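## Task

Take plate B38 off nest N1 and set it in landing nest N3, lying flat within N3's locators and turned so that its well A1 is at N3's A1-marked corner. Dropping it a few millimetres onto N3 is acceptable, but a much bigger drop there fails. Plate B83 has to remain on N2 as at the start. Nothing may depend on the robot holding it at the end; open the gripper and pull the arm away when finished.

## Robot and tools

Robot: one six-joint arm (yam_st, built from i2rt parts) with a parallel two-finger gripper; both fingers move together under one command number. The wrist carries a camera whose exact mount varies. Joints in column order: waist, shoulder, elbow, wrist pitch, wrist yaw, wrist roll. Stated ranges (rad): waist -2.618 to 3.054, shoulder 0.000 to 3.142, elbow 0.000 to 3.142, wrist pitch -1.571 to 1.571, wrist yaw -1.571 to 1.571, wrist roll -2.094 to 2.094. Real ends may differ from these by up to 0.036 rad.

Scene frame: origin on the table surface under the arm base, +z up, +y to the left when facing along +x; the base itself may be slightly tilted. Camera calibrations (cam_head_left, cam_head_right, cam_high, cam_low; cam_wrist pose not given) map this frame to each camera and may be off by a couple of degrees and millimetres. Labelling rule: on a plate, well A1 sits at the labelled short end, in the corner on the side opposite the labelled long edge. Each nest is named by a sign on the deck beside it.

execute_actions(actions, pictures): actions is a list holding at most one entry. An empty list only reports the state. A move entry is {"rows": [[...]], "steps": n} with n from 1 to 15 (default 15), each step lasting 1/30 s. Each row is seven numbers, all within -1 to 1: six joint numbers then the gripper opening. One row is used per step; if rows run out, the final row repeats. A wait entry is {"steps": n} with n up to 300 and no rows; it counts from the previous result, including your reply time. pictures (true/false) chooses whether images come back.

Joint numbers are offsets, not poses. They are measured from the joint angles in the latest result that reported them (before any such result in a scene, or for later calls in the same reply, from the arm's position when the action begins), never from the preceding row. Scale: 1.0 equals 1.202 rad for waist, 1.258 shoulder, 1.238 elbow, 2.073 wrist pitch, 2.022 for wrist yaw and for wrist roll. So sending all zeros drives the arm back to the reference angles; it is not a pause. A call asking any joint to go more than 0.036 rad outward beyond its stated end is refused and nothing is sent. Targets beyond a real end are clipped, reported as "joint sent to its limit" (possibly for an earlier action); absence of that line does not prove there is room left.

The opening number is absolute: +1 fully open (pads about 0.094 m apart), -1 closed. Away from the extremes, the fingers go to where grip_measured would equal the command. To hold something, command about 0.03 below grip_measured; a smaller margin holds more lightly. Pad force tops out near 50 to 62 N, lower on thin parts under about 2 mm, and can spike at first contact. Readings may carry a fixed error of about 1 mm.

Motion limits: each step the target stays within a lead of the measured angle (waist 0.202, shoulder 0.258, elbow 0.238, wrist pitch 0.573, yaw and roll 0.522 rad), and if targets would shift the gripper over 70 mm from where it is, all are pulled back proportionally. Large moves therefore take several actions. Friction may leave a joint up to about 0.031 rad short, and commands smaller than that may not move it. Between calls the arm keeps heading to the last row sent until it nearly stops or a step is HELD.

Result lines: Joint positions and Joint velocities list the six joints (rad, rad/s) then finger gap (m, m/s). grip_measured is the opening on the command scale. Joint torques are raw drive outputs with unit-specific offsets and noise. HELD marks steps where your row was partly or wholly not sent; "joint command not followed" means the clearance check altered targets (mounts and posts count as the arm). MOTOR HOT appears from 75 °C; at 90 °C the arm halts for 10 s, and at 100 °C it goes limp and falls, both reported as OVER-TEMPERATURE FAULT. Avoid holding loads longer than needed.

zoom_image(camera, region): enlarges part of the newest image from cam_head_left, cam_head_right, cam_high, cam_low or cam_wrist (each 896x504). region is [x0, y0, x1, y1] pixels from the top-left, no larger than 504 by 504.

read_manual(section): returns only the URDF licence texts ("licences"); it does not move anything.

Call it only once the plate rests correctly in N3 on its own and the gripper is open and clear. Replying without any tool call also ends everything remaining.

Avoid: knocking or placing anything off the table (ends the scene), disturbing the plate on N2, dropping or slamming the plate, long falls into N3, pressing hard against plates or nests, and jerky or wasteful motion. Approach from above, grip the plate's sides, lift clear of the locators, check orientation in the images, lower gently into N3, release, then back away.

Each tool is called as name([rows], argument=value, ...), one row to a line, values as JSON.

## Session

execute_actions(actions=[])

Scene clock: 0.00 s of 6000.00 s.
grip_measured=+1.000
Joint positions: [ 0.857  1.766  1.019 -0.398  0.512 -0.795  0.094]
Joint velocities: [ 0.002 -0.007 -0.002  0.037  0.051 -0.051  0.   ]
Joint torques (N m, as the arm reports them, + toward a larger angle): no reading
Motor temperatures (°C, as the motors report them): [25 24 21 26 24 24]

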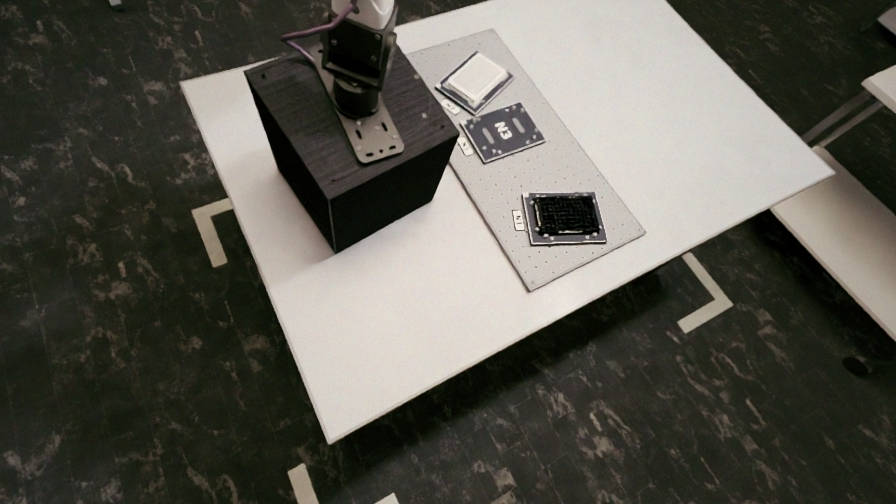

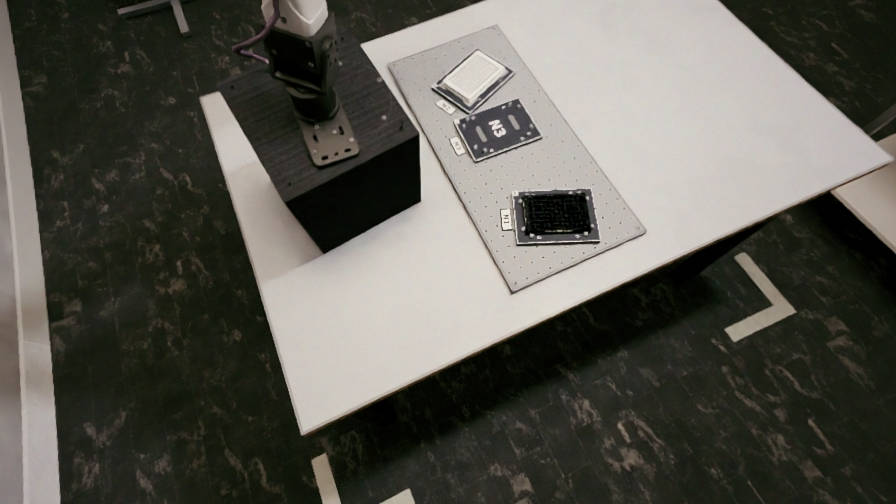

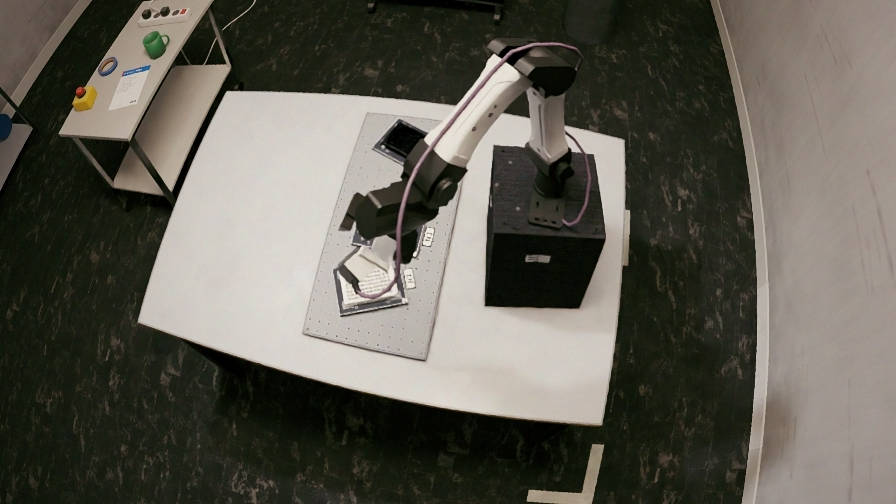

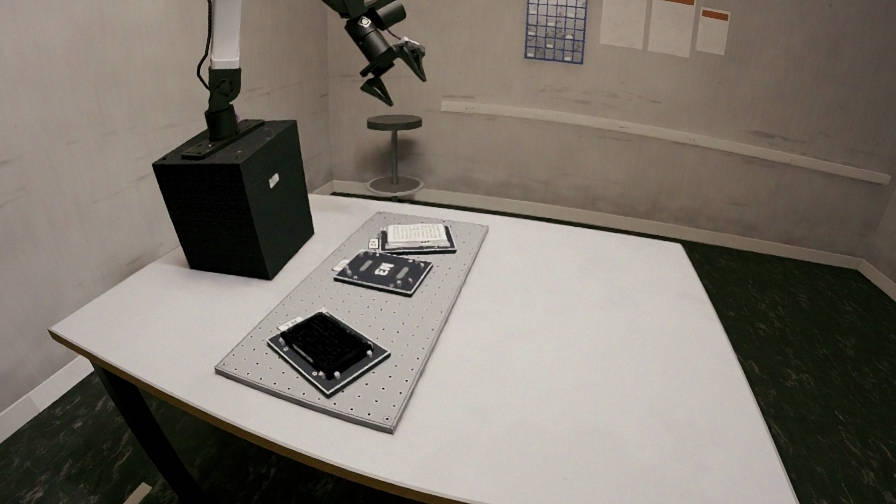

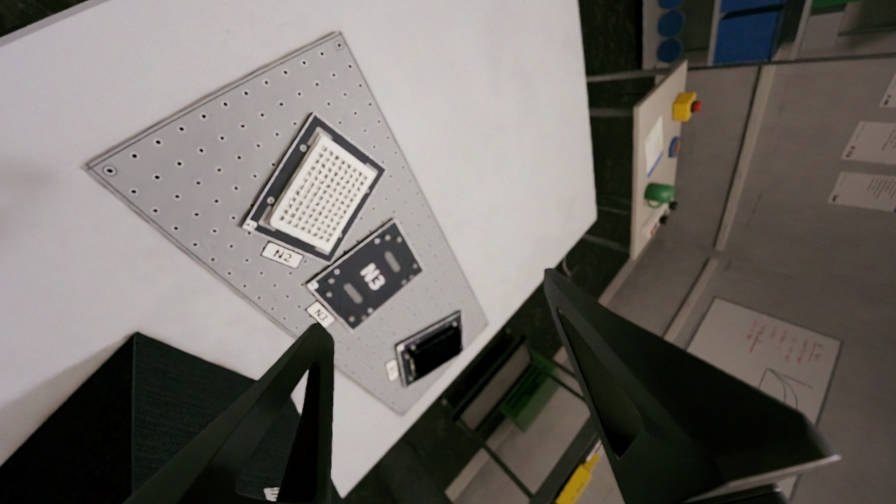

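zoom_image(camera="cam_head_left", region=[400, 30, 660, 270])

zoom_image(camera="cam_head_right", region=[400, 30, 660, 270])

zoom_image(camera="cam_low", region=[140, 100, 520, 420])

zoom_image(camera="cam_high", region=[290, 90, 630, 370])

Region (400, 30, 660, 270) of cam_head_left's 896x504 image, scaled by 1.938, with more detail than that image has; it fills the top 465 rows of this view, and the rest is white.

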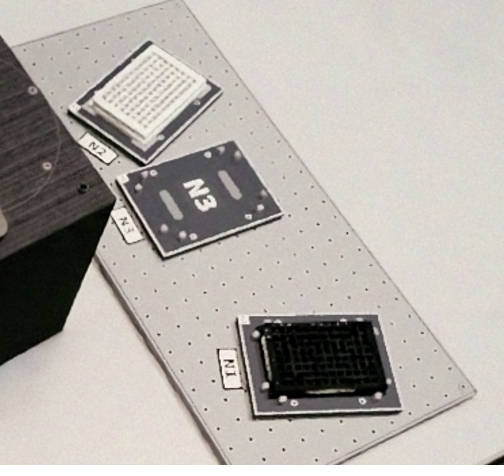

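Region (400, 30, 660, 270) of cam_head_right's 896x504 image, scaled by 1.938, with more detail than that image has; it fills the top 465 rows of this view, and the rest is white.

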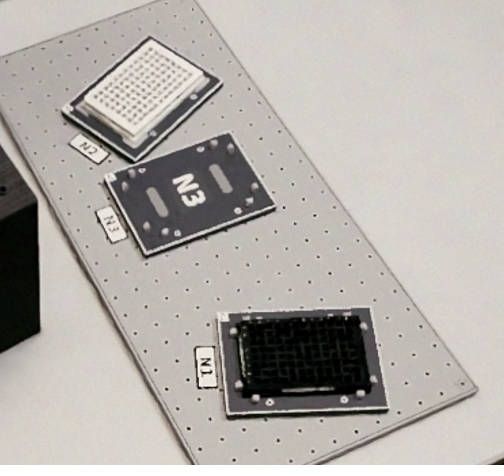

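Region (140, 100, 520, 420) of cam_low's 896x504 image, scaled by 1.326, with more detail than that image has; it fills the top 424 rows of this view, and the rest is white.

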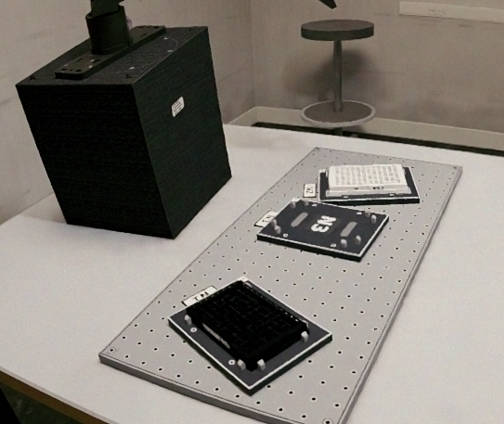

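Region (290, 90, 630, 370) of cam_high's 896x504 image, scaled by 1.482, with more detail than that image has; it fills the top 415 rows of this view, and the rest is white.

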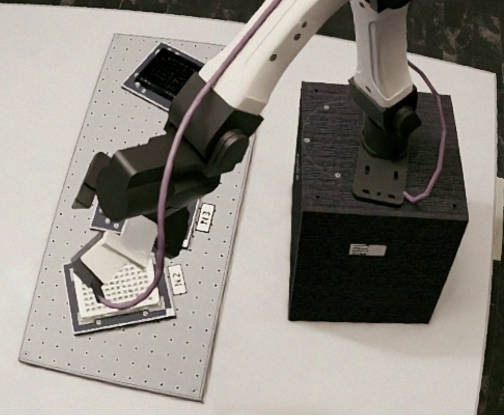

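execute_actions([
  {"rows":[[-0.2,0.09,0.06,-0.02,-0.05,0.06,1],[-0.4,0.18,0.13,-0.04,-0.1,0.12,1],[-0.6,0.27,0.19,-0.06,-0.14,0.18,1],[-0.8,0.36,0.26,-0.08,-0.19,0.24,1],[-1.0,0.45,0.32,-0.1,-0.23,0.29,1]]},
], pictures=false)

execute_actions([
  {"steps":30},
], pictures=false)

Scene clock: 17.13 s of 6000.00 s.
grip_measured=+1.000
Joint positions: [ 0.019  2.341  1.398 -0.559  0.094 -0.279  0.094]
Joint velocities: [-1.941  0.007 -0.007 -0.271 -0.271  0.374  0.   ]
Joint torques (N m, as the arm reports them, + toward a larger angle): [  1.75 -13.27   6.38   0.41  -0.21   0.02]
Motor temperatures (°C, as the motors report them): [26 28 24 28 24 24]
Steps of this call (steps 1 to 90: nothing new was sent; then 13.63 s passed at rest; steps 91 to 105: all 15 steps of this action). Readings (joint positions):
91: [0.833 1.778 1.032 -0.411 0.485 -0.780]
92: [0.787 1.814 1.070 -0.430 0.451 -0.746]
94: [0.669 1.943 1.193 -0.463 0.369 -0.636]
98: [0.449 2.194 1.386 -0.478 0.220 -0.439]
105: the state above

Scene clock: 18.13 s of 6000.00 s.
grip_measured=+1.000
Joint positions: [-0.34   2.341  1.407 -0.599  0.054 -0.218  0.094]
Joint velocities: [-0.007  0.012  0.002  0.007  0.037  0.007  0.   ]
Joint torques (N m, as the arm reports them, + toward a larger angle): [  0.81 -13.31   5.74   0.31  -0.24   0.  ]
Motor temperatures (°C, as the motors report them): [26 29 24 27 24 24]
Steps of this call (steps 1 to 30: the robot went on to your last target). Readings (joint positions):
1: [-0.051 2.341 1.398 -0.563 0.087 -0.268]
2: [-0.121 2.341 1.400 -0.565 0.081 -0.260]
4: [-0.256 2.341 1.405 -0.566 0.073 -0.246]
8: [-0.398 2.341 1.407 -0.578 0.075 -0.224]
30: the state above
The arm was judged still, so your last target was given up. Only a new action makes it travel on or press farther. Fingers that are still opening or closing keep moving.

execute_actions([
  {"rows":[[-0.07,0.03,0.03,-0.01,-0.02,0.02,1],[-0.145,0.062,0.054,-0.018,-0.035,0.04,1]],"steps":15},
])

Scene clock: 19.50 s of 6000.00 s.
grip_measured=+1.000
Joint positions: [-0.517  2.404  1.459 -0.627 -0.006 -0.15   0.094]
Joint velocities: [ 0.071  0.002 -0.017 -0.066 -0.066  0.007  0.   ]
Joint torques (N m, as the arm reports them, + toward a larger angle): [  0.87 -11.83   5.97   0.16  -0.21   0.03]
Motor temperatures (°C, as the motors report them): [26 30 24 27 24 24]
Steps of this call (steps 1 to 26: nothing new was sent; steps 27 to 41: all 15 steps of this action). Readings (joint positions):
27: [-0.348 2.344 1.411 -0.603 0.044 -0.215]
28: [-0.370 2.353 1.424 -0.613 0.026 -0.205]
30: [-0.443 2.380 1.452 -0.614 0.008 -0.186]
34: [-0.545 2.402 1.459 -0.619 0.006 -0.159]
41: the state above

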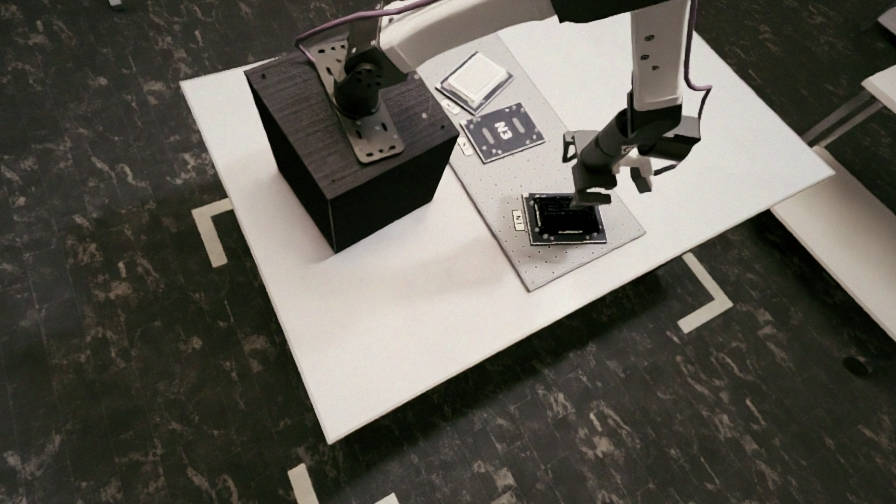

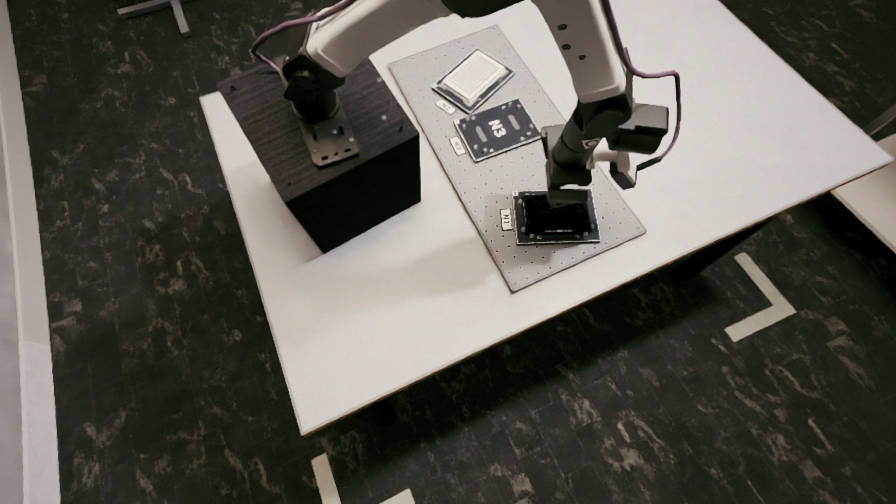

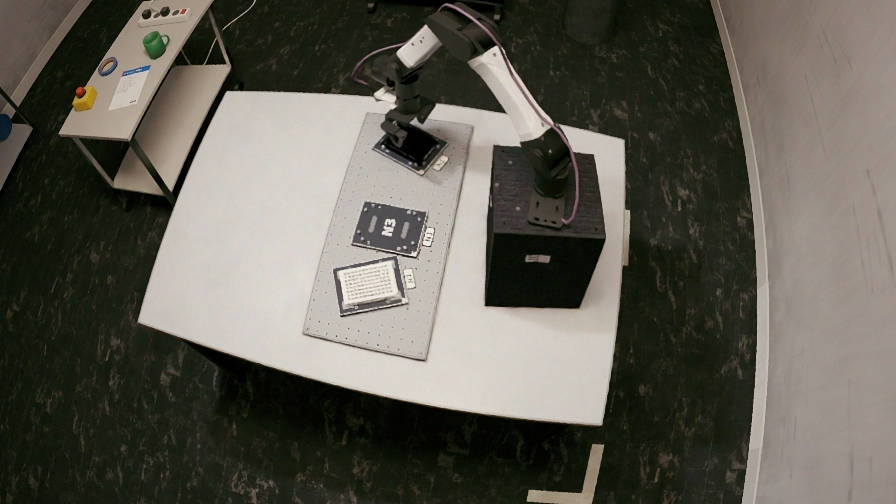

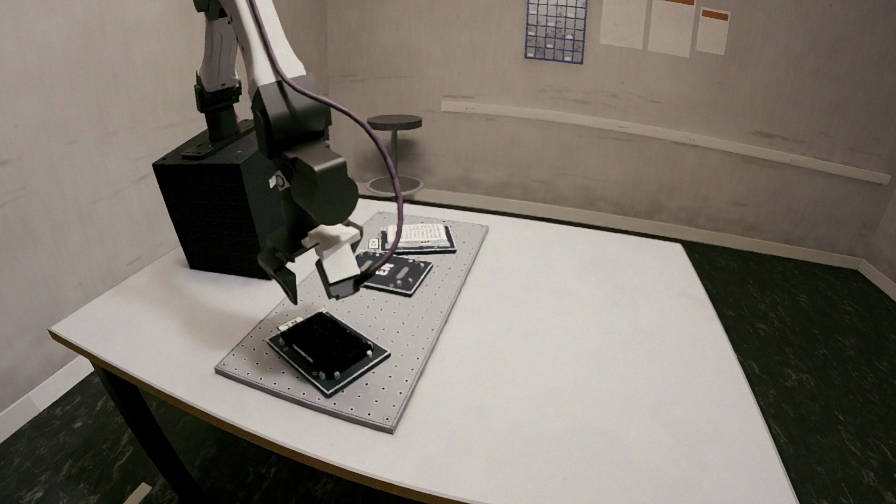

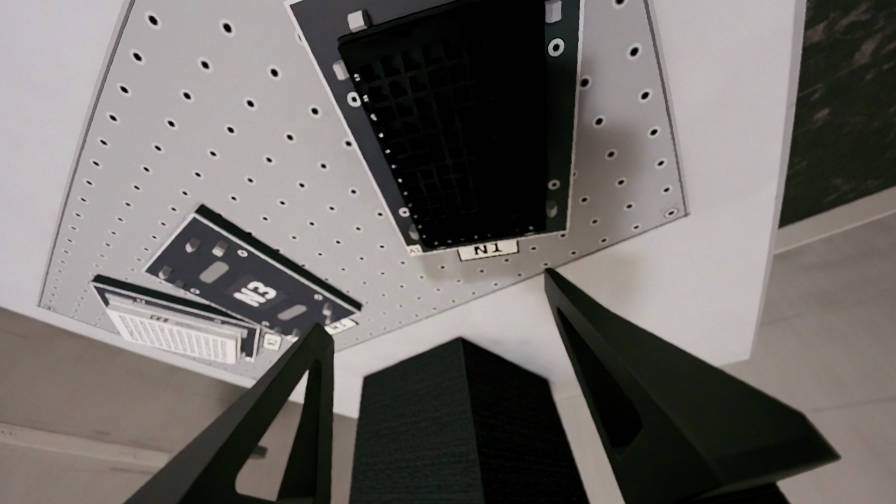

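zoom_image(camera="cam_low", region=[200, 140, 440, 400])

zoom_image(camera="cam_head_left", region=[500, 100, 720, 260])

zoom_image(camera="cam_high", region=[330, 30, 490, 190])

Region (200, 140, 440, 400) of cam_low's 896x504 image, scaled by 1.938, with more detail than that image has; it fills the left 465 columns of this view, and the rest is white.

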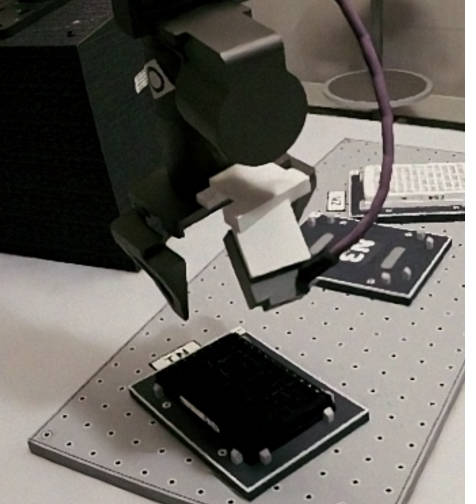

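Region (500, 100, 720, 260) of cam_head_left's 896x504 image, scaled by 2.291, with more detail than that image has; it fills the top 367 rows of this view, and the rest is white.

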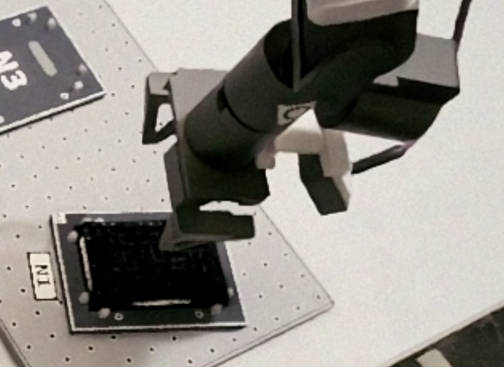

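Region (330, 30, 490, 190) of cam_high's 896x504 image, scaled by 3.150, with more detail than that image has.

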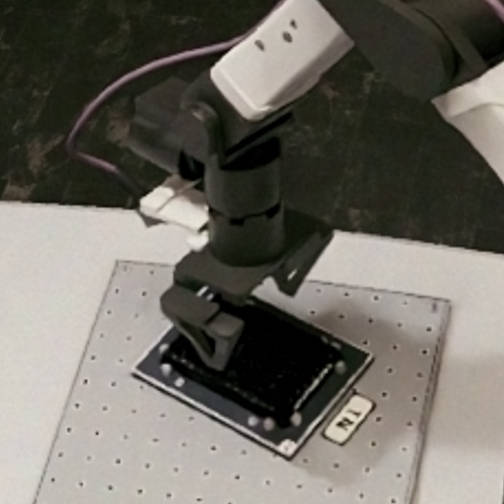

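execute_actions([
  {"rows":[[0,0.03,0,0.015,0,0,1],[0,0.06,0.01,0.03,0,0,1],[0,0.09,0.015,0.045,0,0,1],[0,0.114,0.02,0.058,0,0,1]],"steps":15},
])

zoom_image(camera="cam_low", region=[200, 140, 440, 400])

zoom_image(camera="cam_high", region=[330, 30, 490, 190])

Scene clock: 26.63 s of 6000.00 s.
grip_measured=+1.000
Joint positions: [-0.515  2.552  1.475 -0.524 -0.01  -0.147  0.094]
Joint velocities: [-0.002 -0.012  0.002 -0.022  0.022 -0.007  0.   ]
Joint torques (N m, as the arm reports them, + toward a larger angle): [  0.92 -13.51   4.87   0.38  -0.12  -0.14]
Motor temperatures (°C, as the motors report them): [26 32 24 27 24 24]
Steps of this call (steps 1 to 15: the robot went on to your last target; steps 16 to 90: nothing new was sent; then 3.63 s passed at rest; steps 91 to 105: all 15 steps of this action). Readings (joint positions):
91: [-0.515 2.405 1.459 -0.626 -0.010 -0.147]
92: [-0.515 2.412 1.459 -0.616 -0.010 -0.147]
94: [-0.515 2.448 1.469 -0.584 -0.010 -0.147]
98: [-0.515 2.534 1.475 -0.539 -0.010 -0.147]
105: the state above

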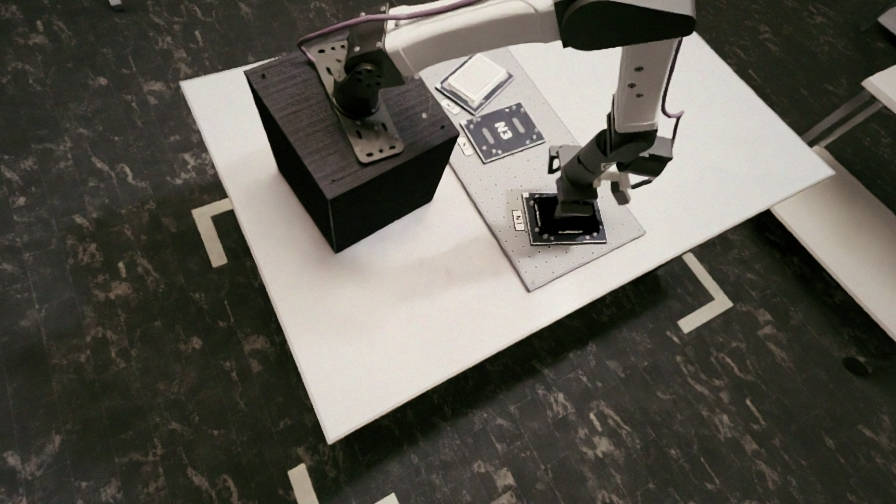

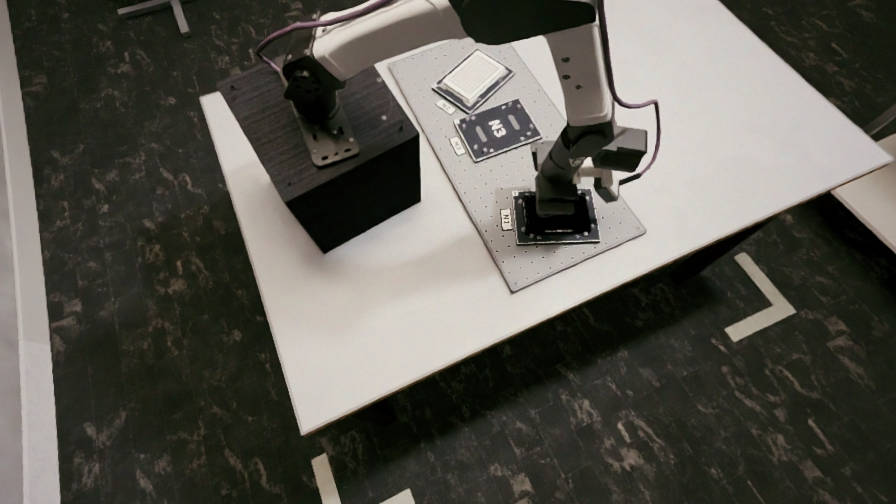

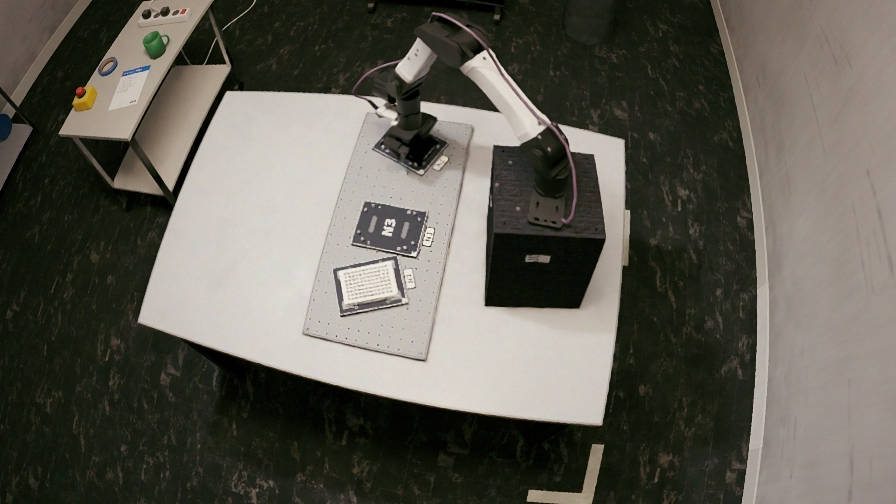

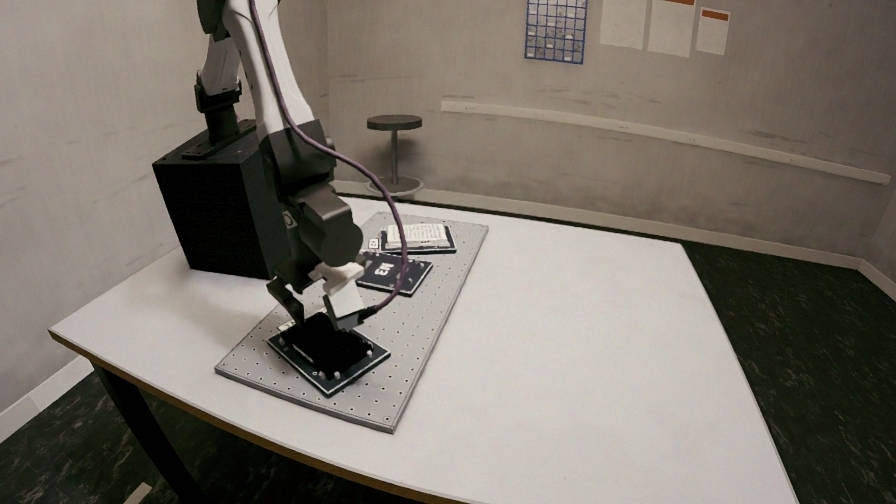

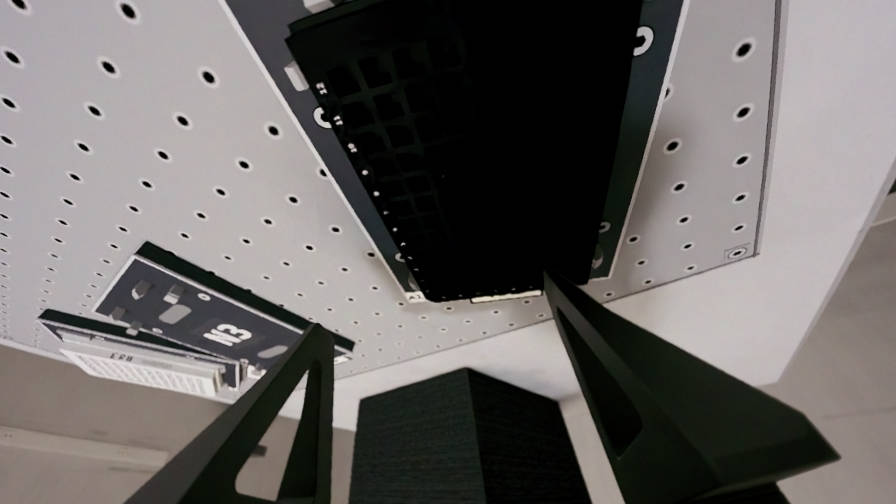

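Region (200, 140, 440, 400) of cam_low's 896x504 image, scaled by 1.938, with more detail than that image has; it fills the left 465 columns of this view, and the rest is white.

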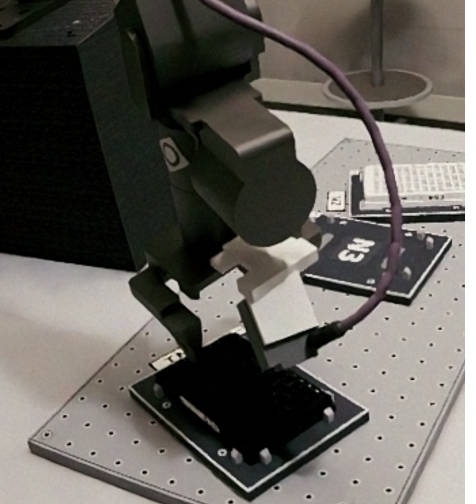

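Region (330, 30, 490, 190) of cam_high's 896x504 image, scaled by 3.150, with more detail than that image has.

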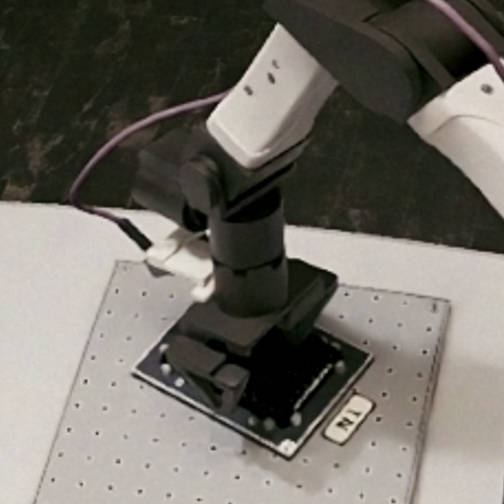

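execute_actions([
  {"rows":[[0,-0.01,0,0.02,0.04,0,1],[0,-0.02,0,0.04,0.08,0,1]],"steps":15},
])

zoom_image(camera="cam_low", region=[200, 140, 440, 400])

zoom_image(camera="cam_high", region=[330, 30, 490, 190])

Scene clock: 37.17 s of 6000.00 s.
grip_measured=+1.000
Joint positions: [-0.515  2.552  1.475 -0.453  0.139 -0.147  0.094]
Joint velocities: [ 0.007 -0.002 -0.002  0.11   0.095 -0.066  0.   ]
Joint torques (N m, as the arm reports them, + toward a larger angle): [  1.13 -15.11   4.28   0.46   0.08  -0.1 ]
Motor temperatures (°C, as the motors report them): [26 37 24 27 24 24]
Steps of this call (steps 1 to 15: the robot went on to your last target; steps 16 to 90: nothing new was sent; then 7.03 s passed at rest; steps 91 to 105: all 15 steps of this action). Readings (joint positions):
91: [-0.515 2.552 1.475 -0.514 0.002 -0.147]
92: [-0.515 2.552 1.475 -0.506 0.026 -0.147]
94: [-0.515 2.552 1.475 -0.486 0.070 -0.147]
98: [-0.515 2.552 1.475 -0.463 0.115 -0.147]
105: the state above

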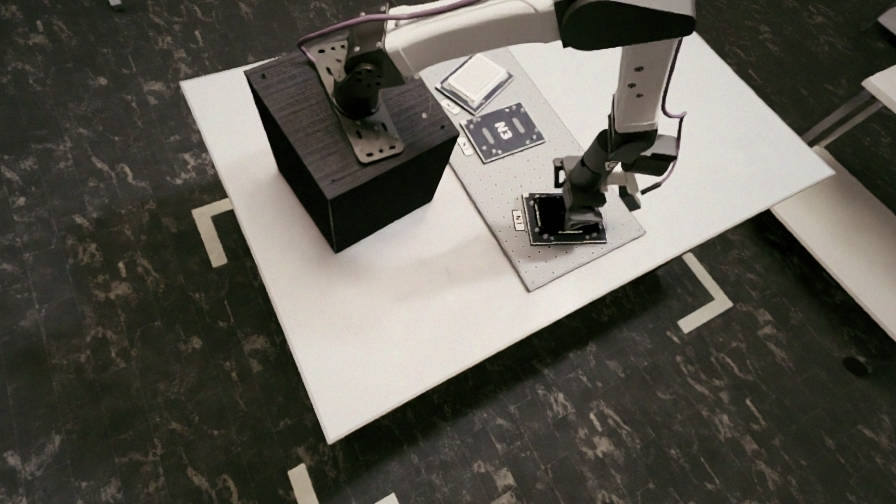

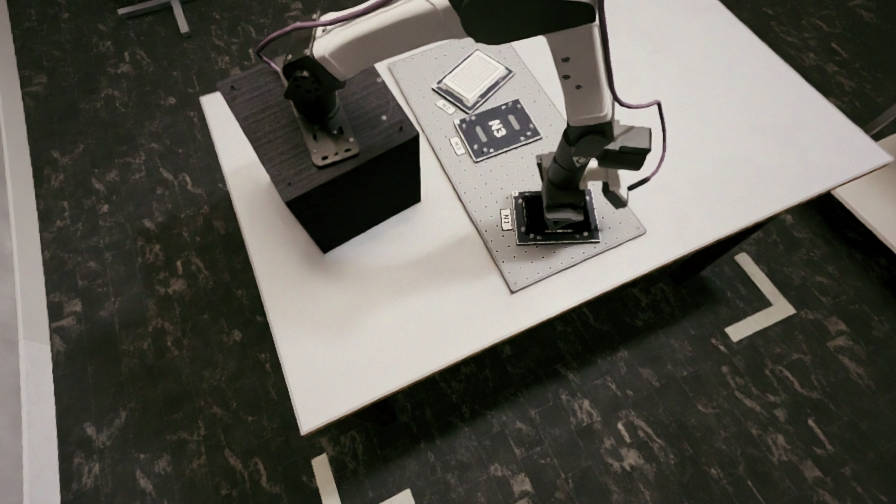

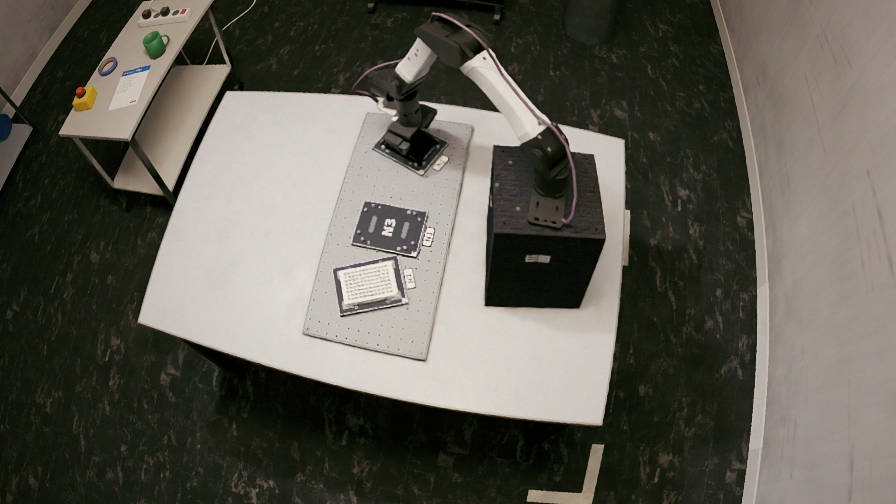

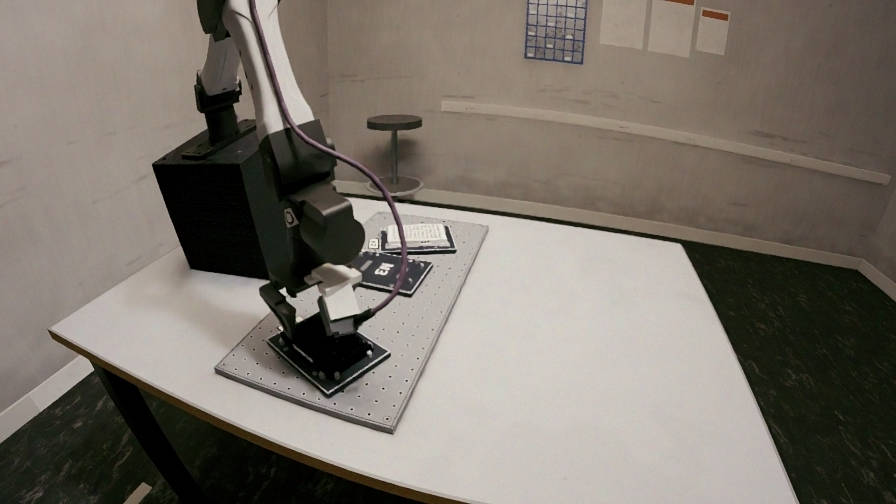

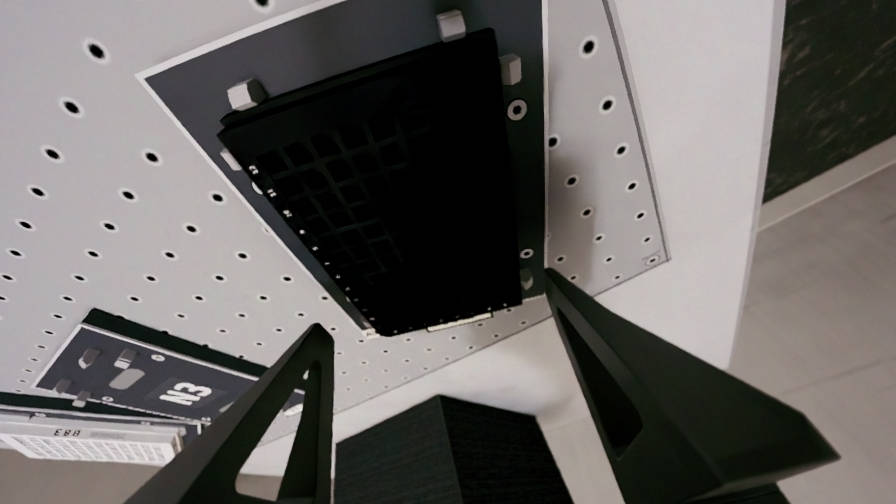

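Region (200, 140, 440, 400) of cam_low's 896x504 image, scaled by 1.938, with more detail than that image has; it fills the left 465 columns of this view, and the rest is white.

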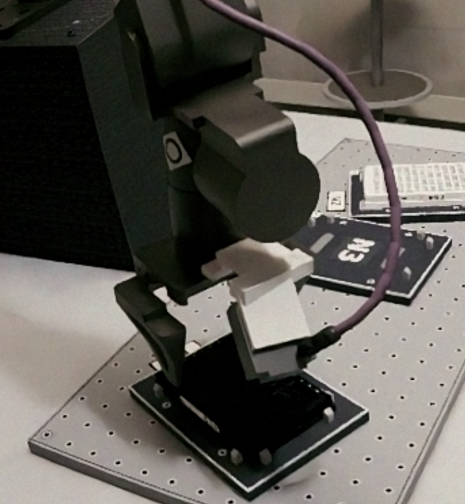

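Region (330, 30, 490, 190) of cam_high's 896x504 image, scaled by 3.150, with more detail than that image has.

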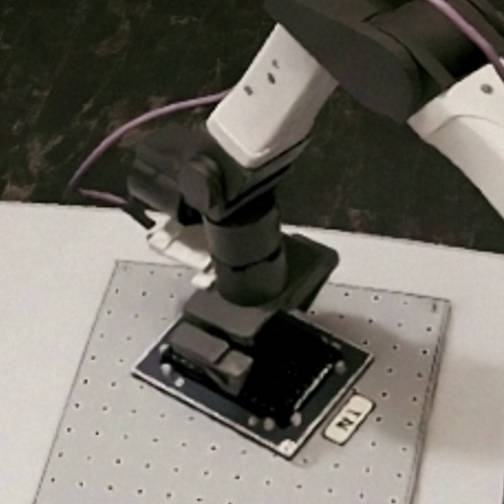

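execute_actions([
  {"rows":[[0,0,0,0,0,-0.03,1],[0,0,0,0,0,-0.06,1]],"steps":12},
])

Scene clock: 39.67 s of 6000.00 s.
grip_measured=+1.000
Joint positions: [-0.515  2.552  1.475 -0.451  0.144 -0.25   0.094]
Joint velocities: [-0.017 -0.007 -0.002  0.051  0.051 -0.037  0.   ]
Joint torques (N m, as the arm reports them, + toward a larger angle): [  1.03 -13.18   4.3    0.34  -0.14  -0.23]
Motor temperatures (°C, as the motors report them): [26 38 24 26 24 24]
Steps of this call (steps 1 to 15: the robot went on to your last target; steps 16 to 63: nothing new was sent; steps 64 to 75: all 12 steps of this action). Readings (joint positions):
64: [-0.515 2.552 1.475 -0.451 0.144 -0.156]
65: [-0.515 2.552 1.475 -0.451 0.144 -0.174]
67: [-0.515 2.552 1.475 -0.451 0.144 -0.205]
71: [-0.515 2.552 1.475 -0.451 0.144 -0.237]
75: the state above

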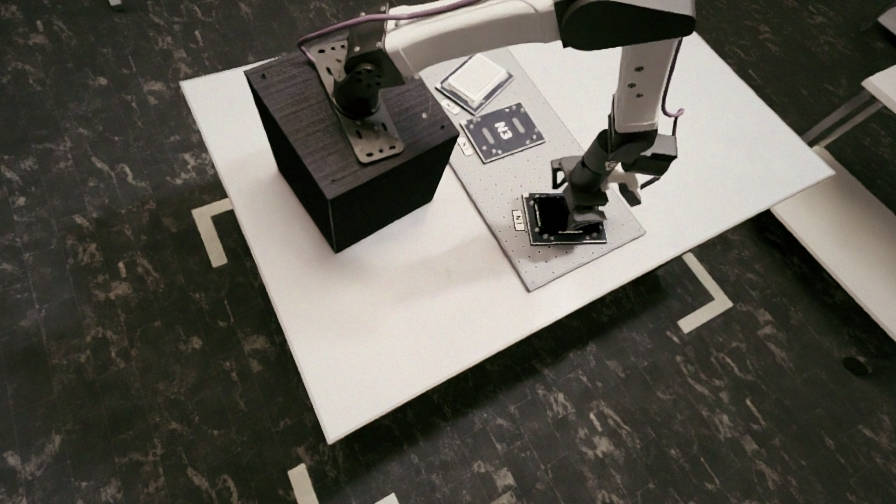

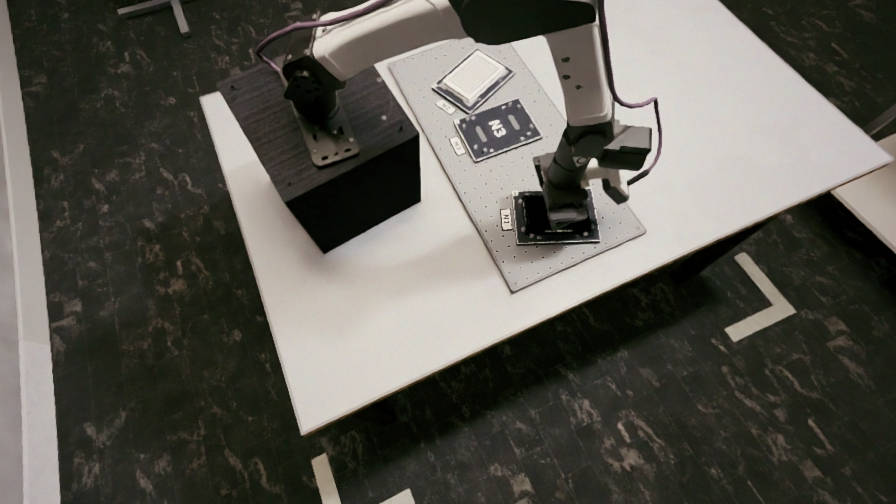

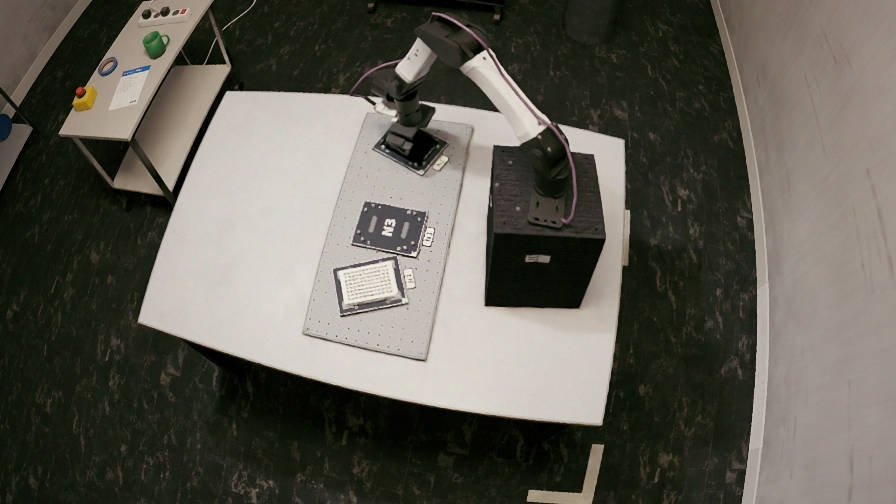

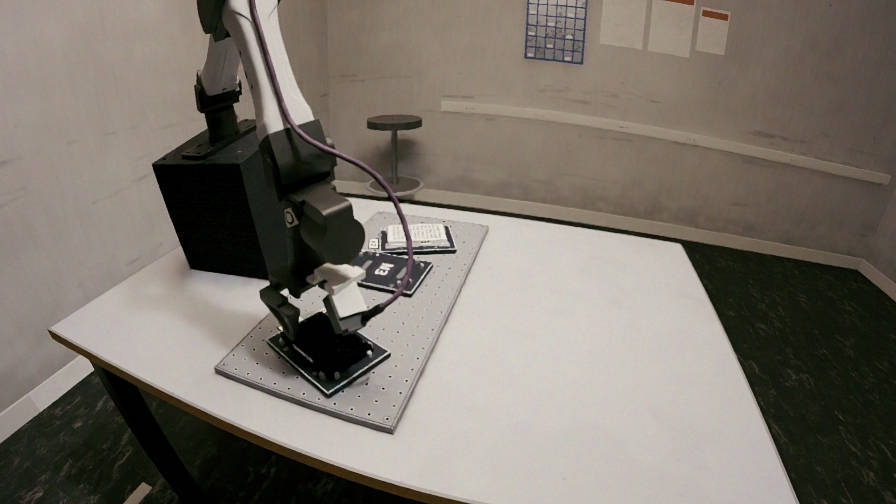

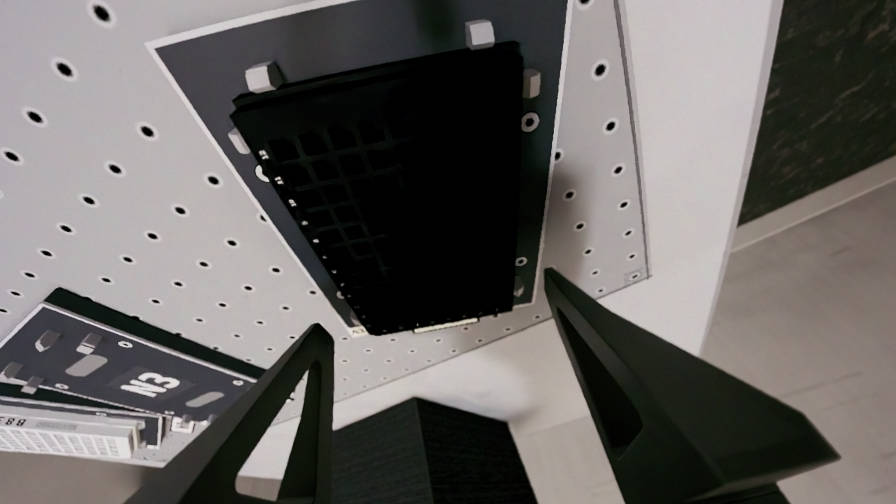

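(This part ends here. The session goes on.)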